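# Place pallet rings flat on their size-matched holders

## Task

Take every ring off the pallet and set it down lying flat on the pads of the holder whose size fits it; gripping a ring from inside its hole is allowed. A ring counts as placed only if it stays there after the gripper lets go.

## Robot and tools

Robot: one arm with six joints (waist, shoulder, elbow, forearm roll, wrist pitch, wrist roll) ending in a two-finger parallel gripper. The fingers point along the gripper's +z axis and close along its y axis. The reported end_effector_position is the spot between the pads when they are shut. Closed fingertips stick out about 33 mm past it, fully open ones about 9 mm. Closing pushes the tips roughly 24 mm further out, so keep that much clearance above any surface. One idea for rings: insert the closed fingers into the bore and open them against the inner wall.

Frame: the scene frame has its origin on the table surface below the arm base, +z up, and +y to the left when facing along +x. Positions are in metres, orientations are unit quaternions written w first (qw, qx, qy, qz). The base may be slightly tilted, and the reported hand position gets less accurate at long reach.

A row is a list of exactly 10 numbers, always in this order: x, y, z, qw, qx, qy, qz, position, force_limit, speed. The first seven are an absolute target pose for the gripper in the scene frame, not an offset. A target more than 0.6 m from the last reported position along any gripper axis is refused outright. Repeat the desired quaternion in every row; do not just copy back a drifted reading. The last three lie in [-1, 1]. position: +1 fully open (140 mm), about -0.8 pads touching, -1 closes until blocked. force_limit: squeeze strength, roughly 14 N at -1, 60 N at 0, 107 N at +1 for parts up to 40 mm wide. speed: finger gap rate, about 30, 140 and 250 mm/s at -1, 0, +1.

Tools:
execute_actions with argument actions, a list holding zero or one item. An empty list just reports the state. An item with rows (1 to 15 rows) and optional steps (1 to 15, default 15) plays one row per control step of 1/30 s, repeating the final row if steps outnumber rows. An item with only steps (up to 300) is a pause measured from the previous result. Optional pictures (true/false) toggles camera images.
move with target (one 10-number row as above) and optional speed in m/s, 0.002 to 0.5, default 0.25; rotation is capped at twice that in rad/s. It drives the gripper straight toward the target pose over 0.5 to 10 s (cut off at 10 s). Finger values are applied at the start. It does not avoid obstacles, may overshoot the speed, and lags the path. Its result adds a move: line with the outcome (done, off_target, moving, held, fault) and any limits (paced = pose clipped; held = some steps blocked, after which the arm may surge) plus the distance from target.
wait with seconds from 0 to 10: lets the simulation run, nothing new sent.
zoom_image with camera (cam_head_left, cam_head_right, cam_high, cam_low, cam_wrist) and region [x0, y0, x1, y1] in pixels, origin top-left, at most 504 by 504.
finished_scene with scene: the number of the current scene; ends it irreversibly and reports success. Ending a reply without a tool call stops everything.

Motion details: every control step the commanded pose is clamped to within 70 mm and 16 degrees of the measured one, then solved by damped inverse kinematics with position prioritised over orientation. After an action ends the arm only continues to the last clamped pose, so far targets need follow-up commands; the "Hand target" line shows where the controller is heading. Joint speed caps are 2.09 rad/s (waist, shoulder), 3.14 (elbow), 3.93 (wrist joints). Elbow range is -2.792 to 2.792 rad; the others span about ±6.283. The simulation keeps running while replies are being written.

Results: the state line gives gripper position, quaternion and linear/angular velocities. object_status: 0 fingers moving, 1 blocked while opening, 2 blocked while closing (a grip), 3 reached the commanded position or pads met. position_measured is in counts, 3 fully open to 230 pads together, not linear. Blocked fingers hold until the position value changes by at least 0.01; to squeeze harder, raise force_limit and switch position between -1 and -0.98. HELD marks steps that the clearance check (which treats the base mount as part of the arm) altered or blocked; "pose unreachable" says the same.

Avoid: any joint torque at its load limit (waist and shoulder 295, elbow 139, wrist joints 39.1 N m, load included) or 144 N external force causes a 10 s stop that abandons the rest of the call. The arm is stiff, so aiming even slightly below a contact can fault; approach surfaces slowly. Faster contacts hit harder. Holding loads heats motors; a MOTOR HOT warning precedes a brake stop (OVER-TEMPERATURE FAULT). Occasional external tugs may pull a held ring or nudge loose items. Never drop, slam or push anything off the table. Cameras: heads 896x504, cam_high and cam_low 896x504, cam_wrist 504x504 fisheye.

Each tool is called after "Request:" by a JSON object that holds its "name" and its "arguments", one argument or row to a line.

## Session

Request:
{"name": "execute_actions", "arguments": {
  "actions": []
}}

Scene clock: 0.00 s of 9600.00 s.
end_effector_position=(+0.5496, -0.2103, +0.3454) position_measured=3 object_status=3 end_effector_quat_wxyz=(-0.044, +0.996, +0.051, +0.052) end_effector_velocity=(-0.001, -0.000, -0.000) end_effector_angular_velocity=(+0.001, +0.001, +0.000)
Joint positions: [-0.538  0.032  1.756  0.139  1.309  0.933]
Joint velocities: [-0.001  0.     0.    -0.     0.001 -0.001]
Hand target: +0.550, -0.210, +0.345; -0.044, +0.996, +0.051, +0.052
camera_calibration (this result's frames):
cam_wrist: T_world_to_cam=[[0.212079, -0.973812, -0.0819293, -0.29518], [-0.953716, -0.224532, 0.200027, 0.405034], [-0.213184, 0.0357159, -0.976359, 0.646307], [0, 0, 0, 1]] pos_world=[0.586671, -0.219591, 0.525827]

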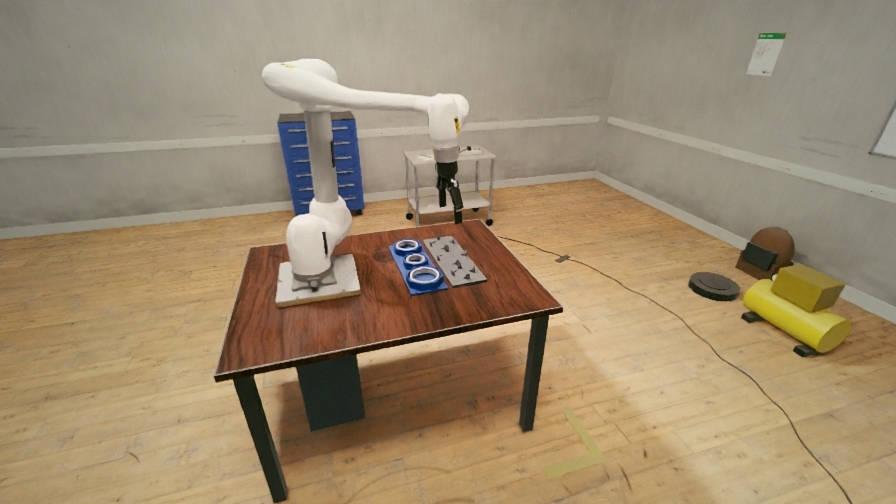

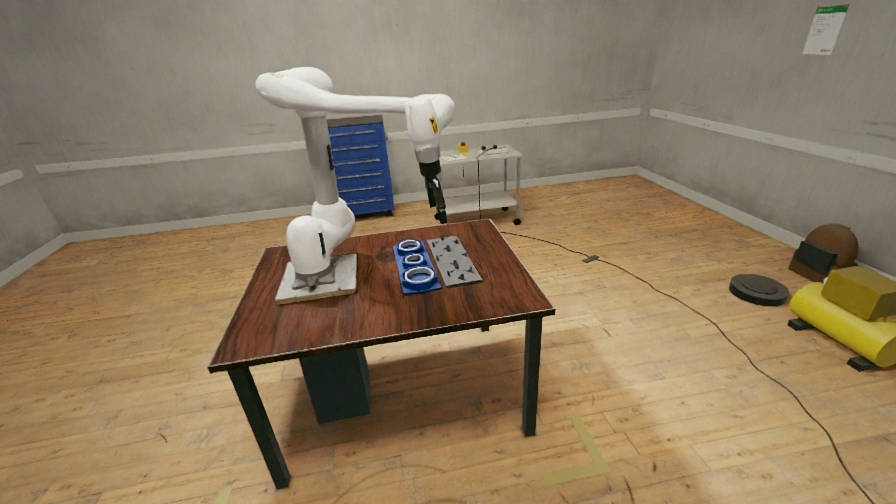

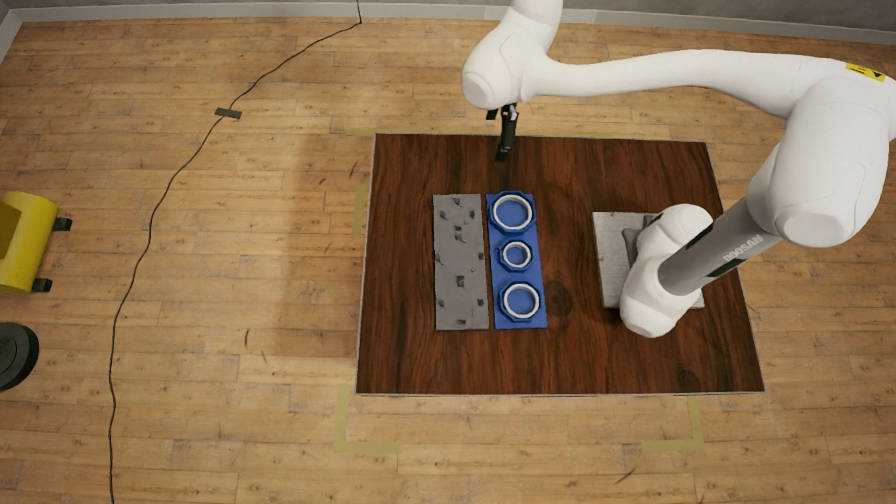

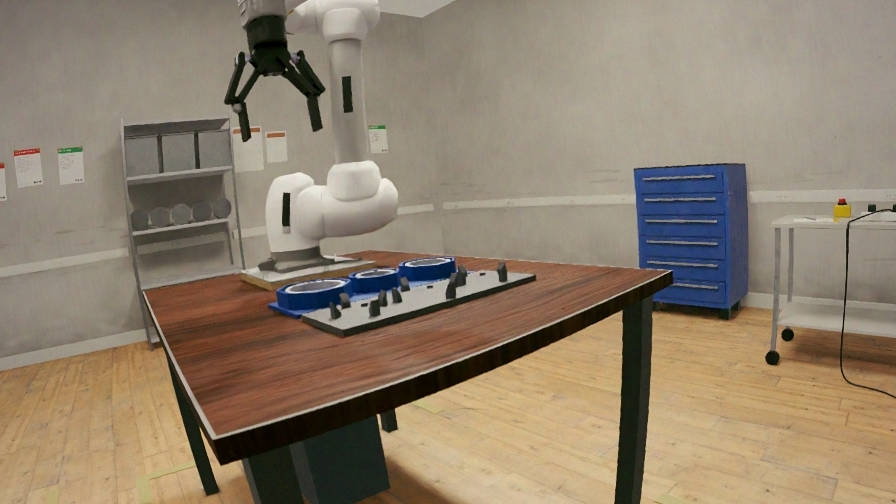

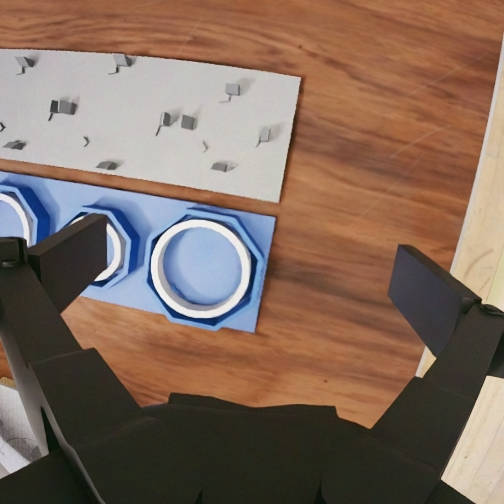

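Request:
{"name": "zoom_image", "arguments": {
  "camera": "cam_high",
  "region": [410,180,570,340]
}}

Request:
{"name": "zoom_image", "arguments": {
  "camera": "cam_low",
  "region": [260,230,550,350]
}}

Region (410, 180, 570, 340) of cam_high's 896x504 image, scaled by 3.150, with more detail than that image has.

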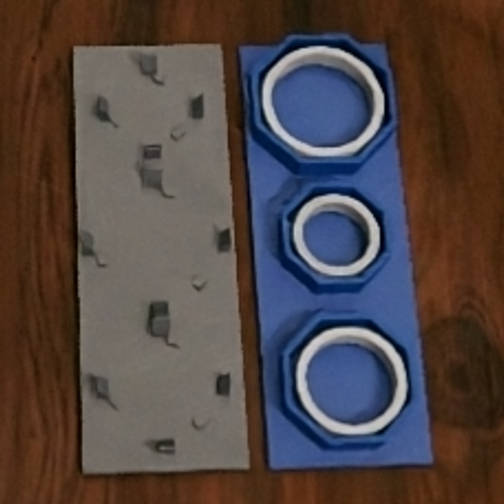

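Region (260, 230, 550, 350) of cam_low's 896x504 image, scaled by 1.738, with more detail than that image has; it fills the top 209 rows of this view, and the rest is white.

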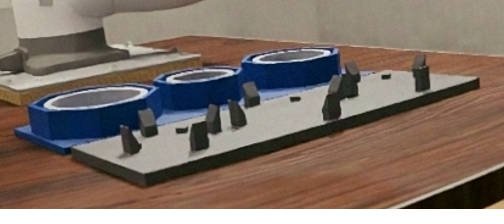

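Request:
{"name": "move", "arguments": {
  "target": [0.456,-0.140,0.085,0,0.917,0.399,0,0.05,-0.3,0],
  "speed": 0.3
}}

Request:
{"name": "zoom_image", "arguments": {
  "camera": "cam_low",
  "region": [240,200,440,340]
}}

Scene clock: 12.00 s of 9600.00 s.
end_effector_position=(+0.4559, -0.1399, +0.0852) position_measured=123 object_status=3 end_effector_quat_wxyz=(-0.000, +0.917, +0.399, +0.000) end_effector_velocity=(-0.001, -0.000, -0.002) end_effector_angular_velocity=(-0.002, +0.001, +0.004)
Joint positions: [-0.408  0.095  2.212  0.005  0.829  0.373]
Joint velocities: [-0.     0.001  0.002 -0.003 -0.004 -0.002]
Hand target: +0.456, -0.140, +0.085; -0.000, +0.917, +0.399, +0.000
Off the commanded pose: 0.000 m, 0 deg.
After step 90, 7.27 s passed at rest.
move: done
camera_calibration (this result's frames):
cam_wrist: T_world_to_cam=[[0.800328, -0.599458, -0.011149, -0.449869], [-0.566469, -0.762115, 0.313518, 0.1221], [-0.196438, -0.244602, -0.949517, 0.320594], [0, 0, 0, 1]] pos_world=[0.492185, -0.0982054, 0.261113]

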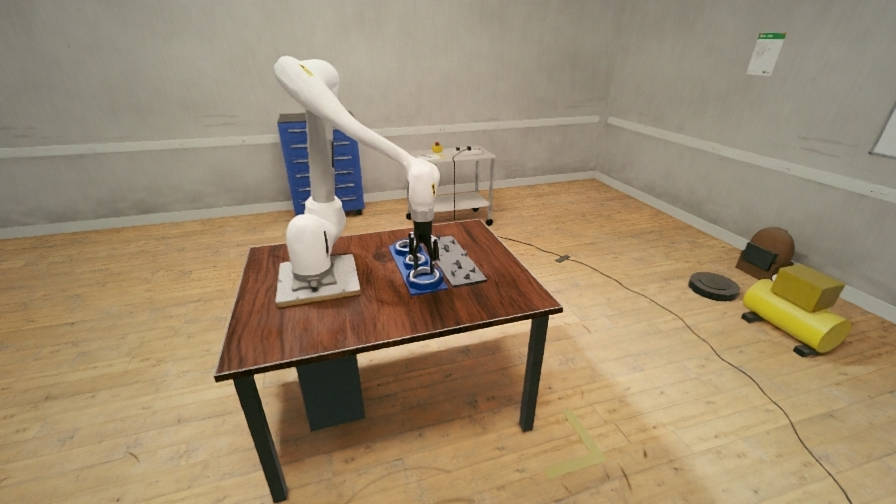

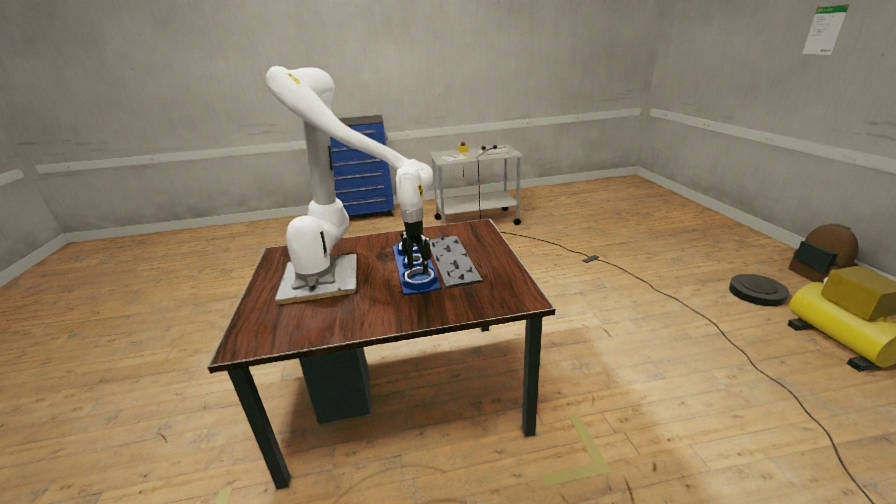

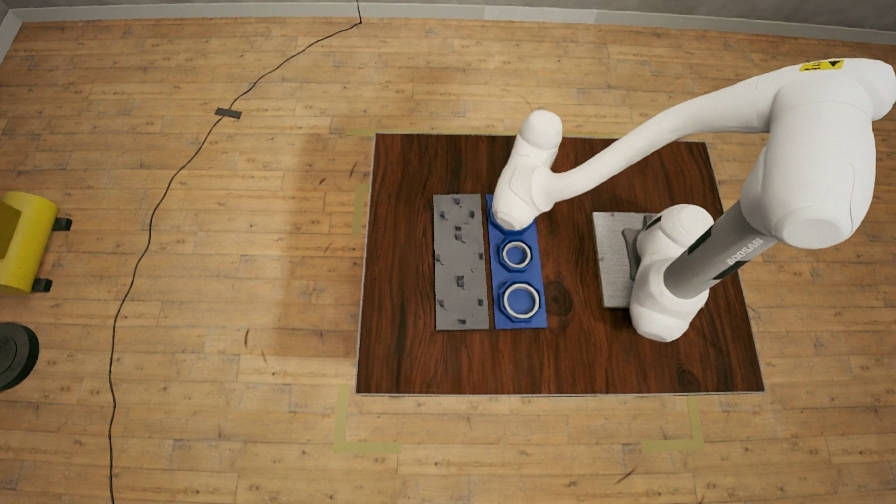

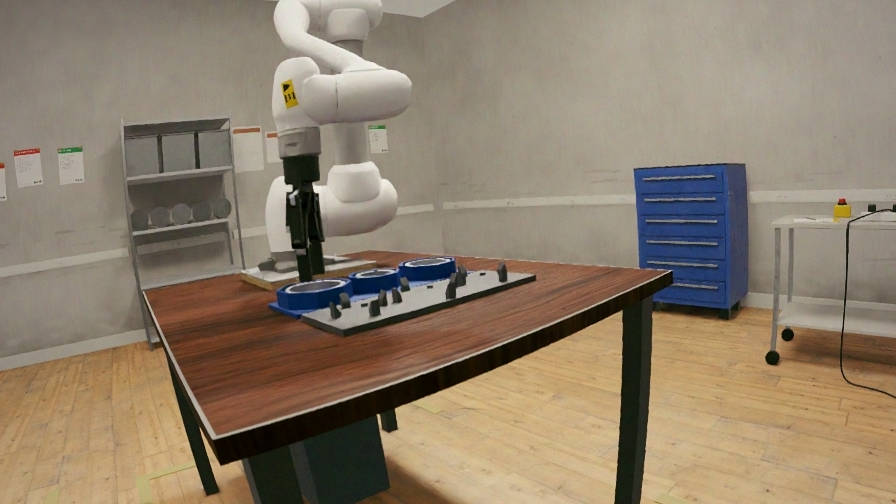

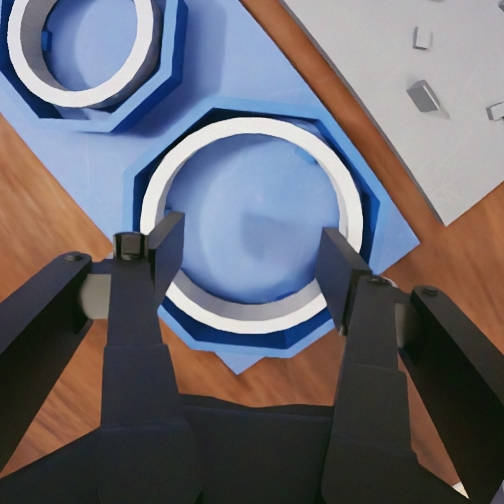

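Region (240, 200, 440, 340) of cam_low's 896x504 image, scaled by 2.520, with more detail than that image has; it fills the top 353 rows of this view, and the rest is white.

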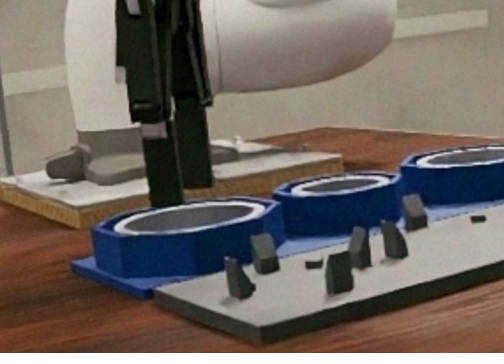

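Request:
{"name": "move", "arguments": {
  "target": [0.4544,-0.1388,0.042,0,0.917,0.399,0,0.15,-0.3,0],
  "speed": 0.04
}}

Request:
{"name": "move", "arguments": {
  "target": [0.4544,-0.1388,0.042,0,0.917,0.399,0,1,-0.2,-0.7]
}}

Request:
{"name": "move", "arguments": {
  "target": [0.4544,-0.1388,0.10,0,0.917,0.399,0,1,-0.2,-0.7],
  "speed": 0.08
}}

Scene clock: 18.37 s of 9600.00 s.
end_effector_position=(+0.4544, -0.1388, +0.0421) position_measured=110 object_status=3 end_effector_quat_wxyz=(-0.000, +0.917, +0.399, +0.000) end_effector_velocity=(+0.000, +0.001, -0.001) end_effector_angular_velocity=(+0.001, -0.001, -0.000)
Joint positions: [-0.407  0.155  2.249  0.006  0.732  0.374]
Joint velocities: [ 0.001  0.001  0.001  0.001 -0.002  0.   ]
Hand target: +0.454, -0.139, +0.042; -0.000, +0.917, +0.399, +0.000
Off the commanded pose: 0.000 m, 0 deg.
After step 90, 2.00 s passed at rest.
move: done
camera_calibration (this result's frames):
cam_wrist: T_world_to_cam=[[0.800281, -0.59952, -0.0112138, -0.448442], [-0.566484, -0.762049, 0.313651, 0.135604], [-0.196585, -0.244656, -0.949472, 0.279705], [0, 0, 0, 1]] pos_world=[0.490684, -0.0970813, 0.218011]

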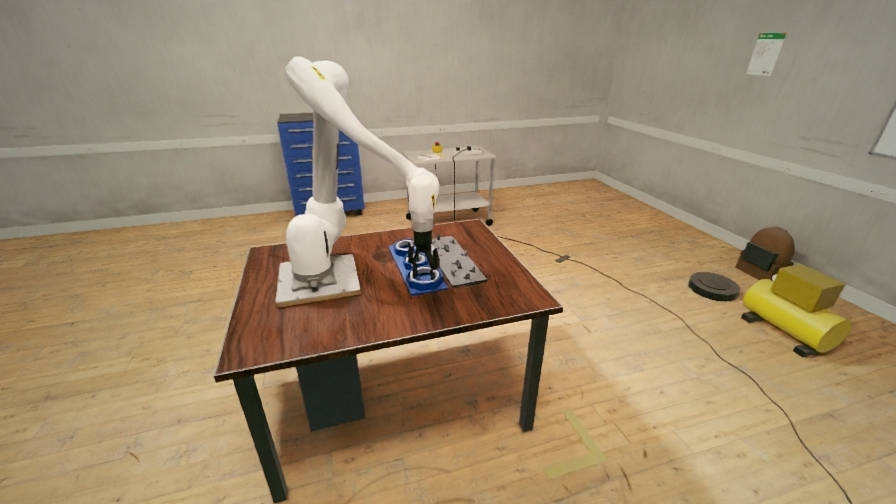

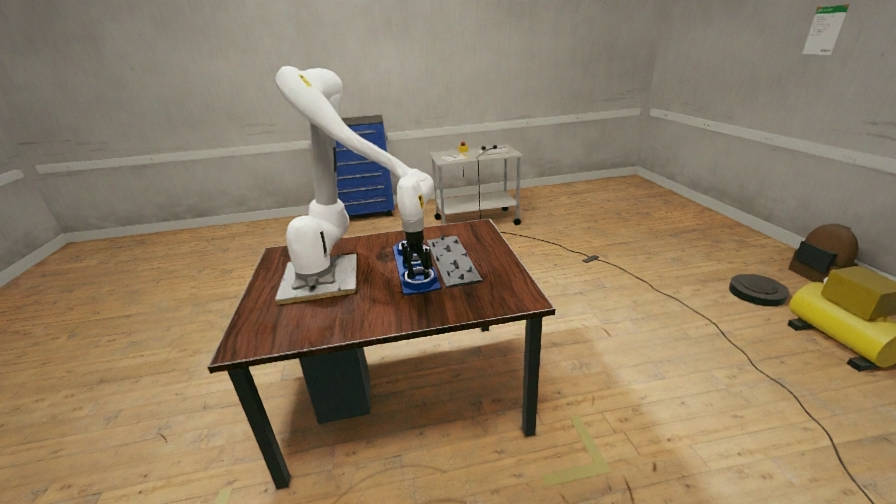

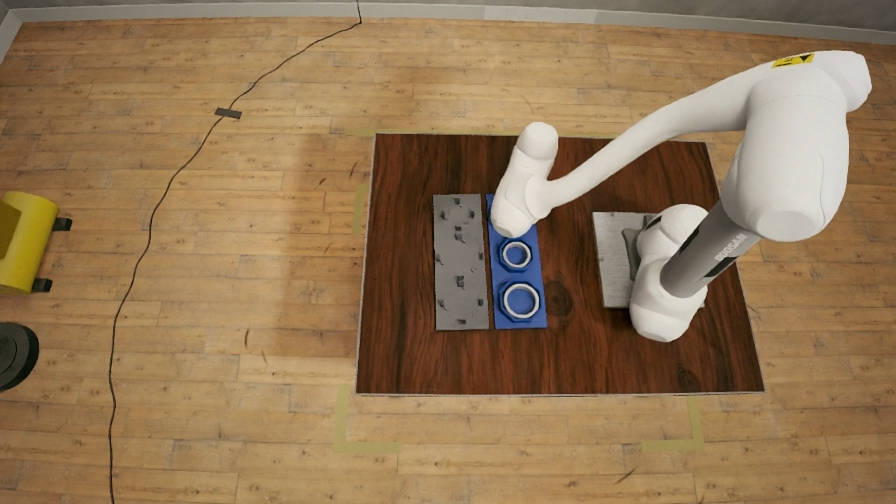

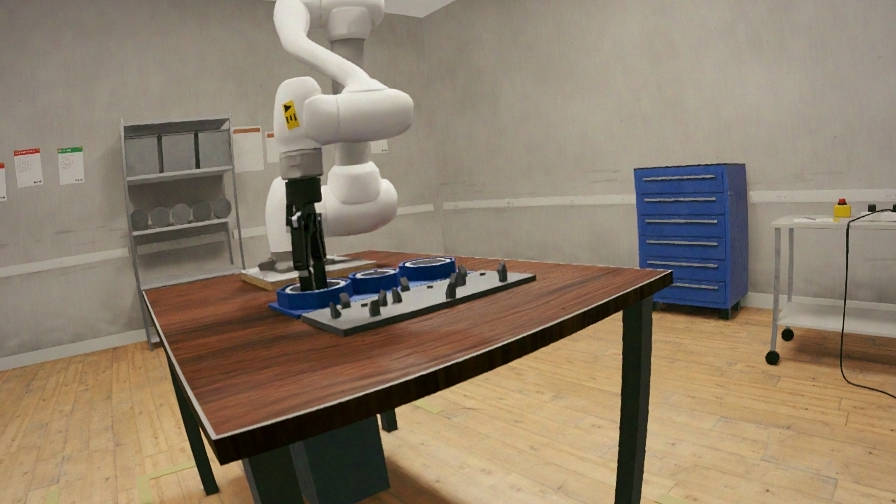

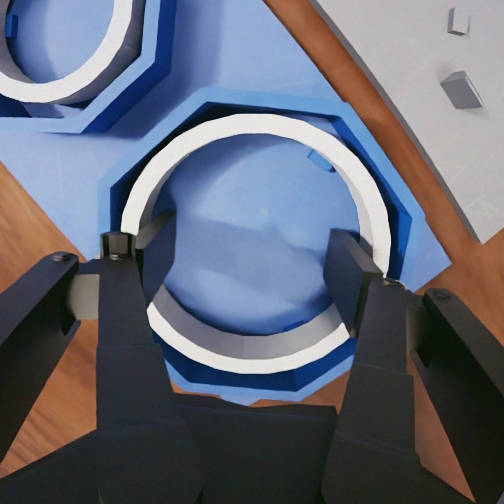

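Scene clock: 19.07 s of 9600.00 s.
end_effector_position=(+0.4544, -0.1388, +0.0420) position_measured=85 object_status=1 end_effector_quat_wxyz=(-0.000, +0.917, +0.399, -0.000) end_effector_velocity=(+0.000, -0.000, -0.000) end_effector_angular_velocity=(-0.000, -0.001, -0.001)
Joint positions: [-0.407  0.155  2.249  0.006  0.731  0.374]
Joint velocities: [-0.     0.    -0.    -0.    -0.001  0.001]
Hand target: +0.454, -0.139, +0.042; -0.000, +0.917, +0.399, +0.000
Off the commanded pose: 0.000 m, 0 deg.
move: done
camera_calibration (this result's frames):
cam_wrist: T_world_to_cam=[[0.800245, -0.599568, -0.0112483, -0.448438], [-0.566515, -0.762014, 0.313679, 0.135658], [-0.196643, -0.244648, -0.949463, 0.279615], [0, 0, 0, 1]] pos_world=[0.490697, -0.0970885, 0.217887]

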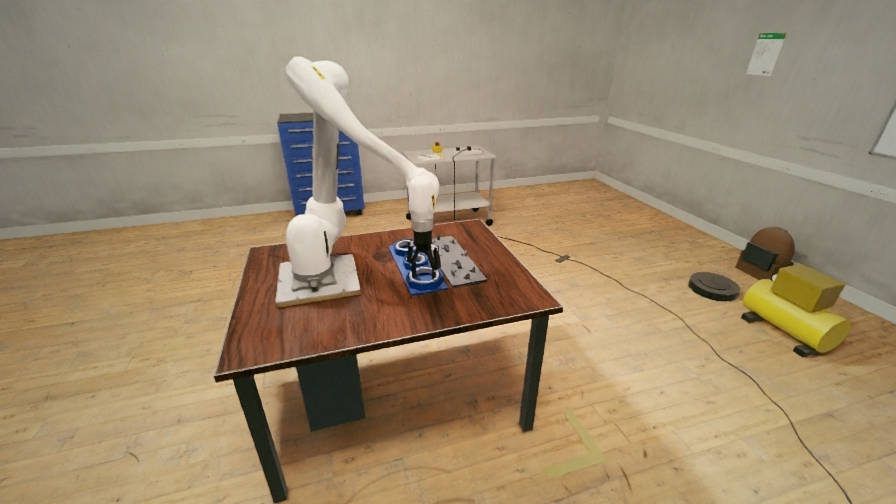

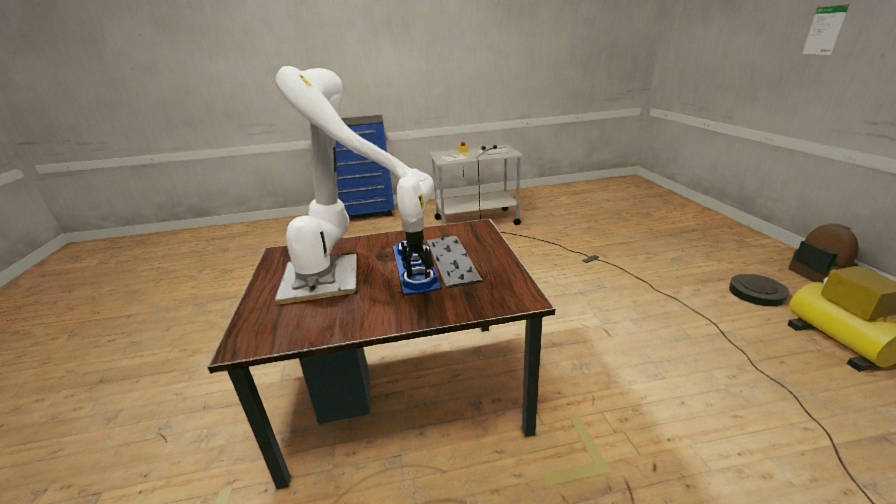

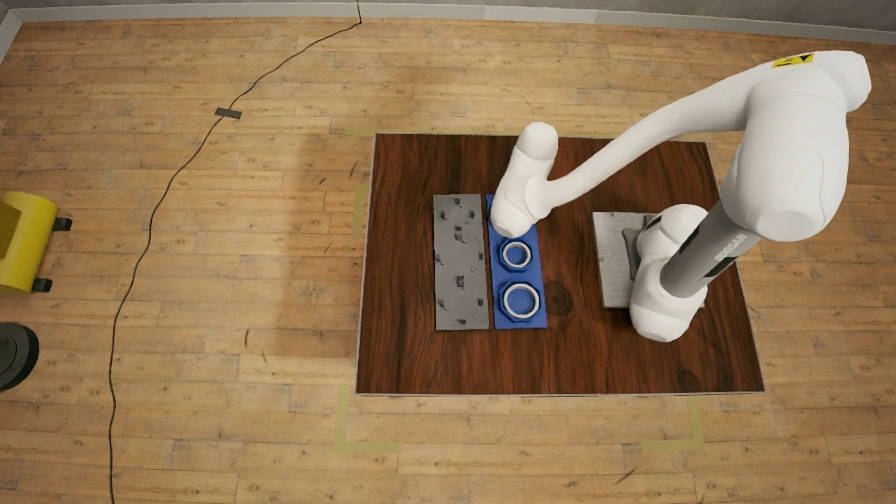

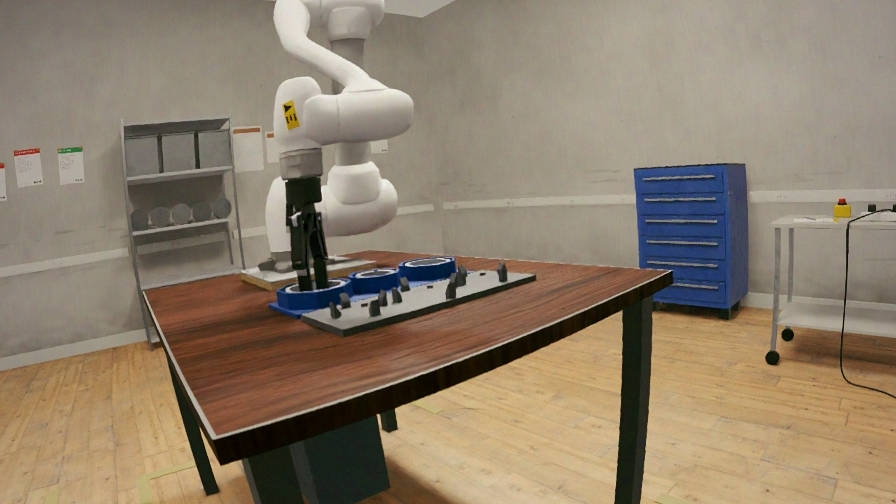

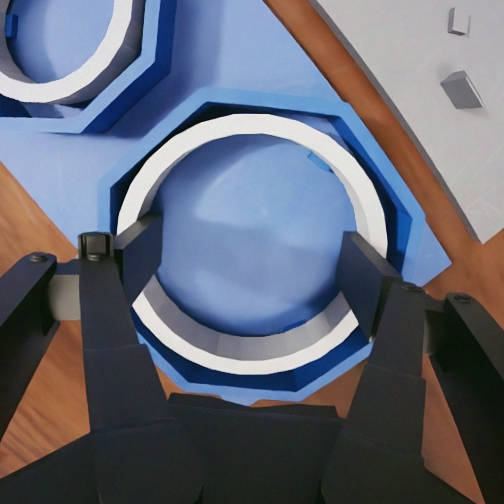

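Scene clock: 20.17 s of 9600.00 s.
end_effector_position=(+0.4544, -0.1388, +0.0999) position_measured=85 object_status=1 end_effector_quat_wxyz=(+0.000, +0.917, +0.399, -0.000) end_effector_velocity=(-0.000, -0.000, +0.002) end_effector_angular_velocity=(+0.001, -0.001, -0.003)
Joint positions: [-0.407  0.073  2.202  0.005  0.861  0.374]
Joint velocities: [-0.002 -0.003 -0.001  0.001  0.003  0.   ]
Hand target: +0.454, -0.139, +0.100; +0.000, +0.917, +0.399, -0.000
Off the commanded pose: 0.000 m, 0 deg.
move: done
camera_calibration (this result's frames):
cam_wrist: T_world_to_cam=[[0.800225, -0.599595, -0.0112305, -0.447837], [-0.566531, -0.761974, 0.313748, 0.117486], [-0.196679, -0.244707, -0.94944, 0.334604], [0, 0, 0, 1]] pos_world=[0.490739, -0.0971197, 0.275796]

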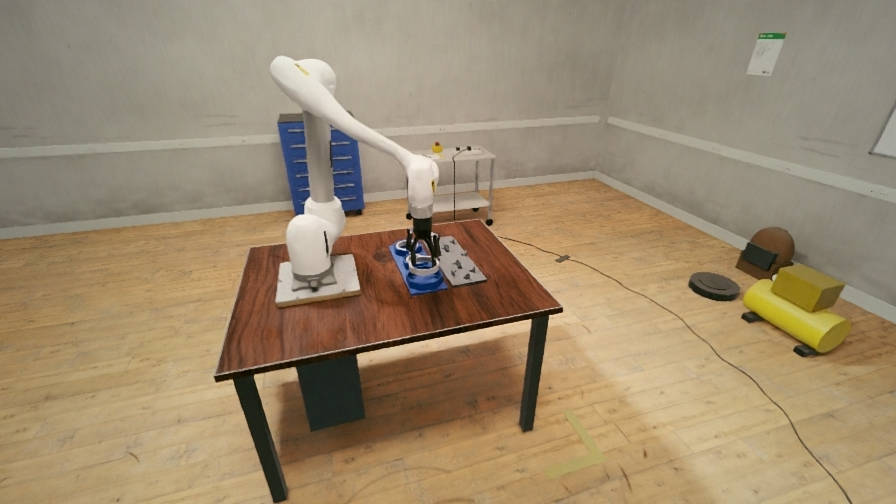

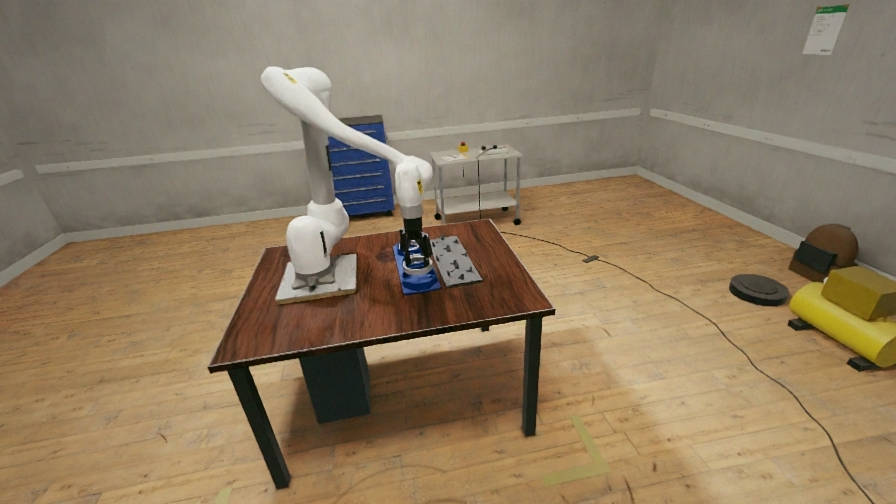

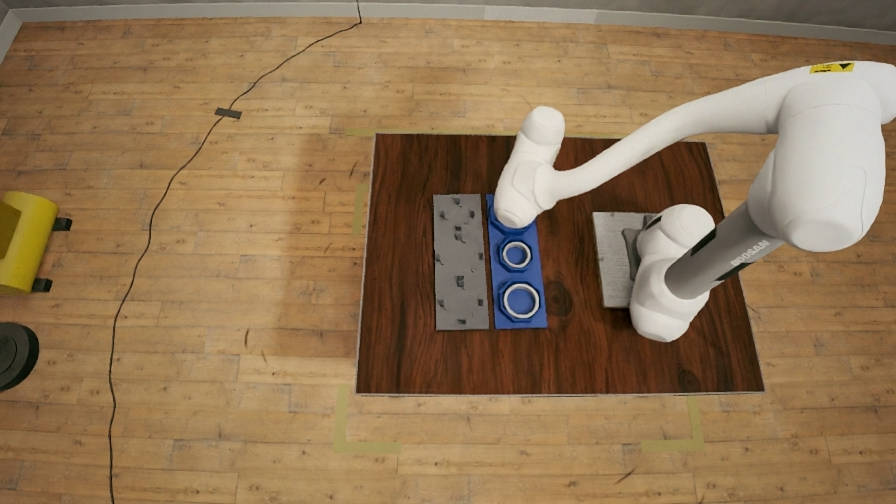

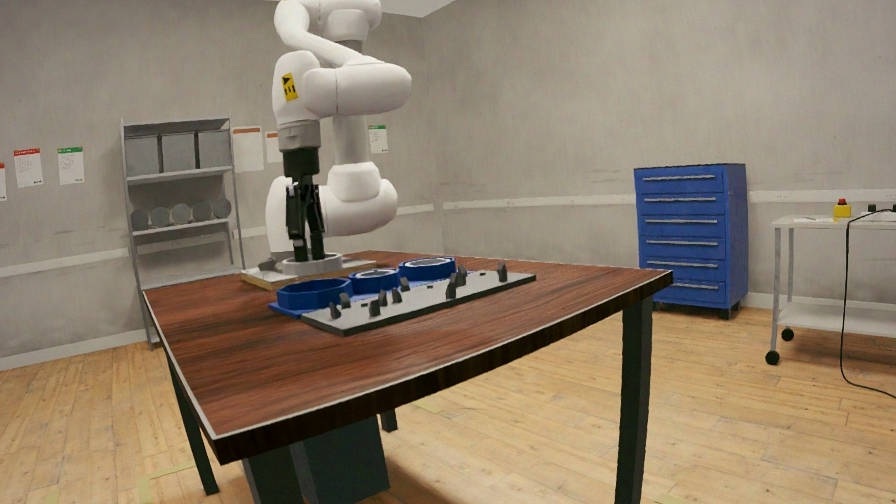

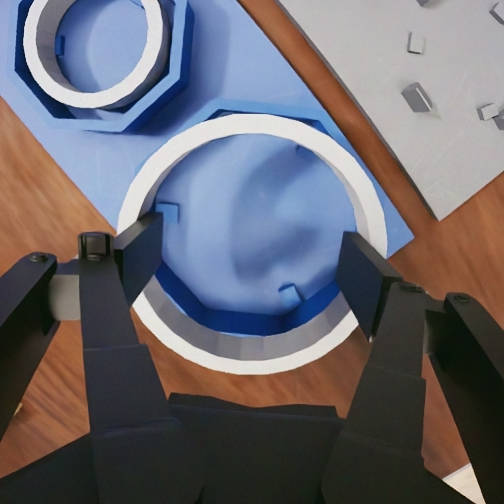

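Centre is 252 this scene; original estimate was right.

Request:
{"name": "move", "arguments": {
  "target": [0.634,0.012,0.10,0,0.917,0.399,0,1,-0.2,-0.7],
  "speed": 0.2
}}

Request:
{"name": "move", "arguments": {
  "target": [0.634,0.012,0.072,0,0.917,0.399,0,1,-0.2,-0.7],
  "speed": 0.04
}}

Request:
{"name": "zoom_image", "arguments": {
  "camera": "cam_low",
  "region": [340,220,540,340]
}}

Scene clock: 25.43 s of 9600.00 s.
end_effector_position=(+0.6339, +0.0120, +0.0999) position_measured=85 object_status=1 end_effector_quat_wxyz=(+0.000, +0.917, +0.399, +0.000) end_effector_velocity=(+0.002, -0.000, +0.001) end_effector_angular_velocity=(-0.000, -0.001, -0.000)
Joint positions: [-0.071  0.298  1.914  0.002  0.922  0.712]
Joint velocities: [ 0.     0.001 -0.003 -0.     0.001  0.001]
Hand target: +0.634, +0.012, +0.100; +0.000, +0.917, +0.399, +0.000
Off the commanded pose: 0.000 m, 0 deg.
After step 90, 0.63 s passed at rest.
move: done
camera_calibration (this result's frames):
cam_wrist: T_world_to_cam=[[0.800243, -0.599574, -0.0110681, -0.501096], [-0.566573, -0.761987, 0.313642, 0.334151], [-0.196485, -0.244719, -0.949477, 0.40669], [0, 0, 0, 1]] pos_world=[0.670228, 0.0536993, 0.275793]

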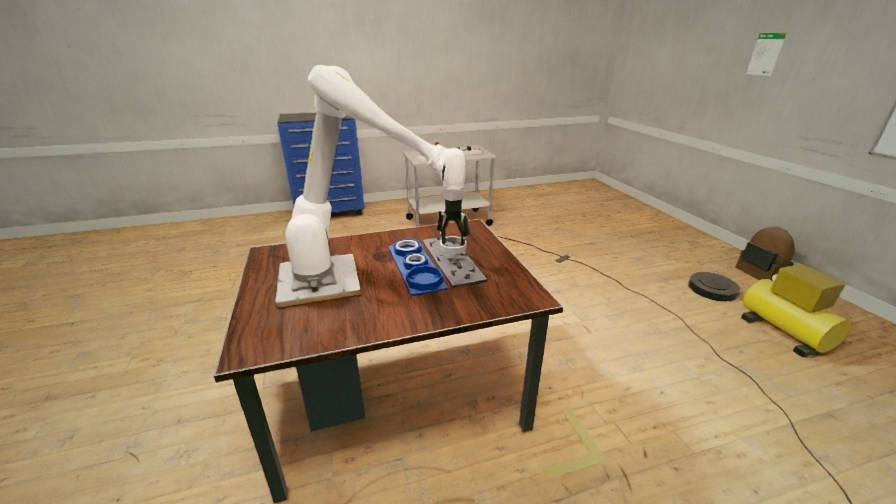

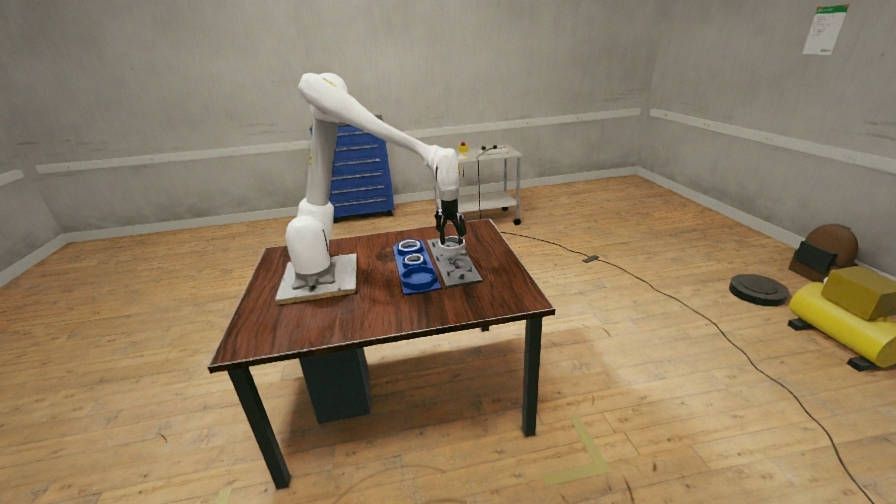

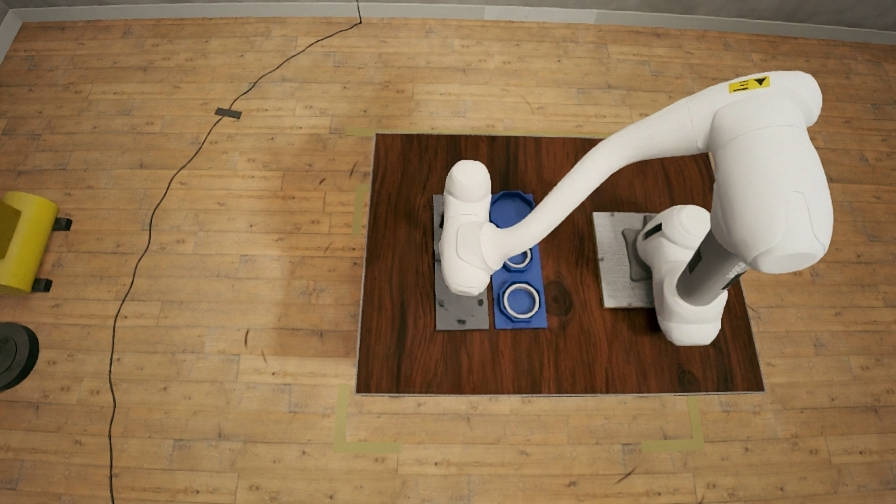

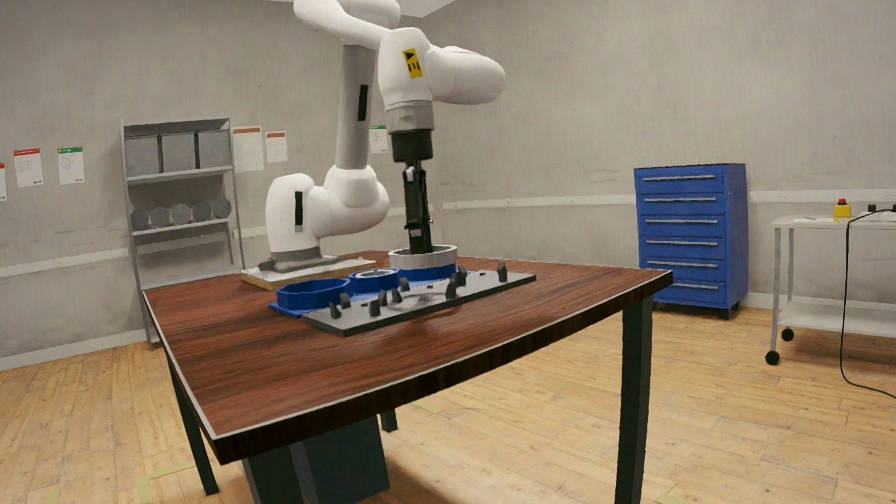

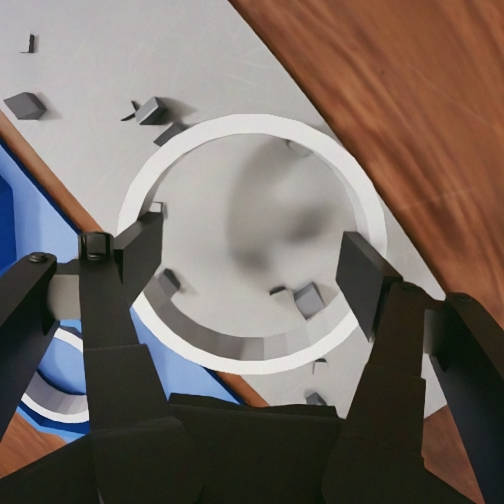

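Scene clock: 26.43 s of 9600.00 s.
end_effector_position=(+0.6340, +0.0120, +0.0721) position_measured=85 object_status=1 end_effector_quat_wxyz=(-0.000, +0.917, +0.399, +0.000) end_effector_velocity=(-0.001, +0.000, -0.002) end_effector_angular_velocity=(+0.001, +0.002, -0.001)
Joint positions: [-0.071  0.328  1.934  0.002  0.872  0.712]
Joint velocities: [-0.     0.002  0.001  0.001 -0.001  0.001]
Hand target: +0.634, +0.012, +0.072; -0.000, +0.917, +0.399, +0.000
Off the commanded pose: 0.000 m, 0 deg.
move: done
camera_calibration (this result's frames):
cam_wrist: T_world_to_cam=[[0.800267, -0.599539, -0.0112165, -0.501429], [-0.566498, -0.762032, 0.313668, 0.342851], [-0.196603, -0.244664, -0.949466, 0.380394], [0, 0, 0, 1]] pos_world=[0.670288, 0.0537063, 0.248006]

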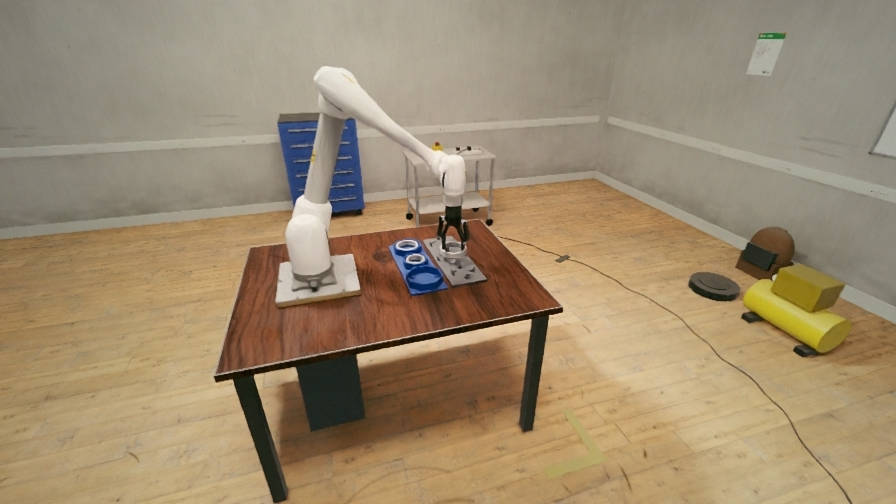

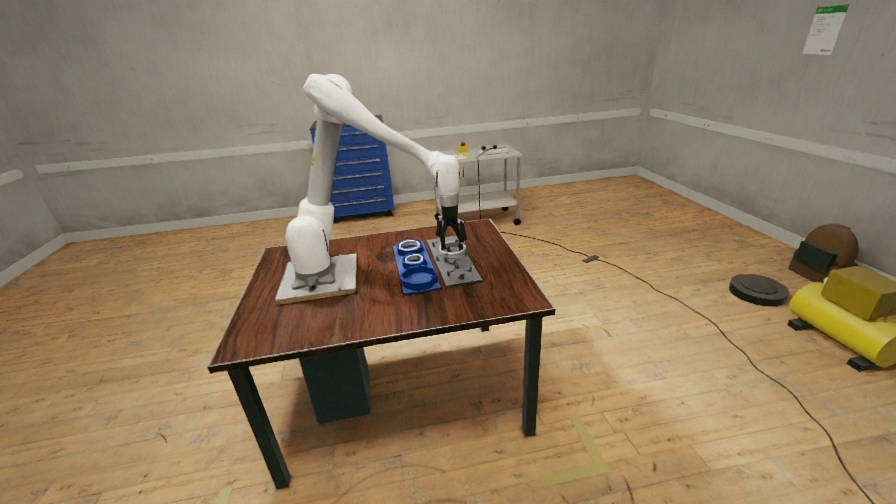

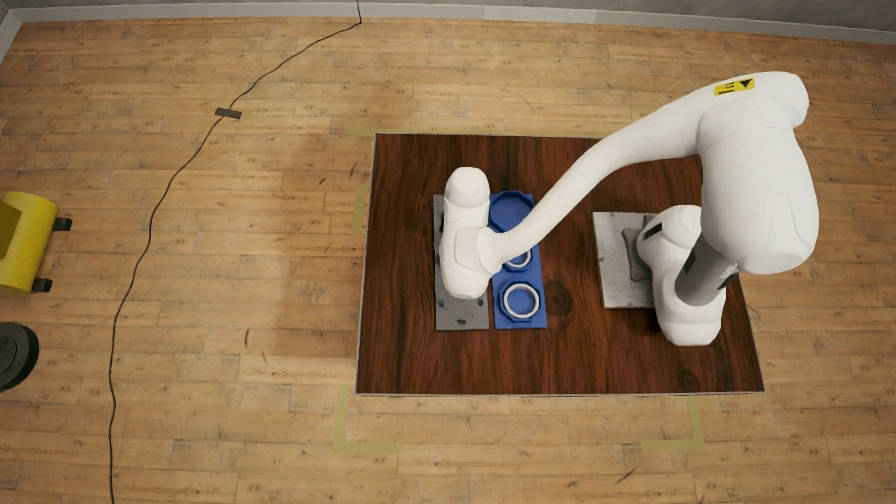

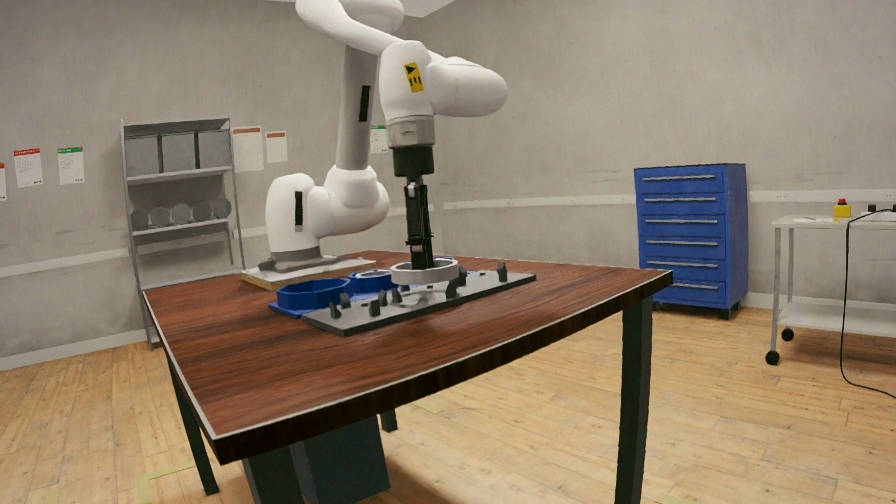

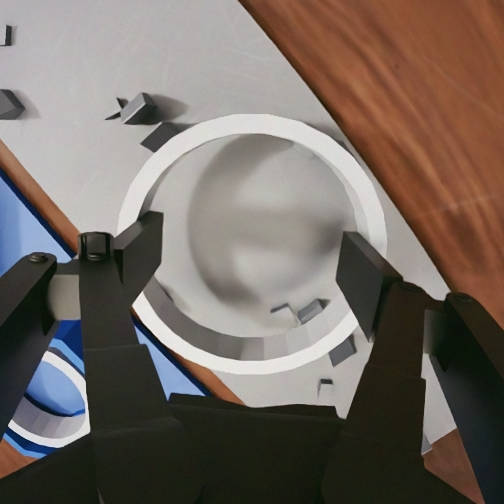

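Region (340, 220, 540, 340) of cam_low's 896x504 image, scaled by 2.520, with more detail than that image has; it fills the top 302 rows of this view, and the rest is white.

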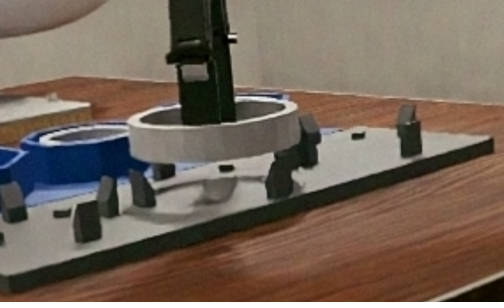

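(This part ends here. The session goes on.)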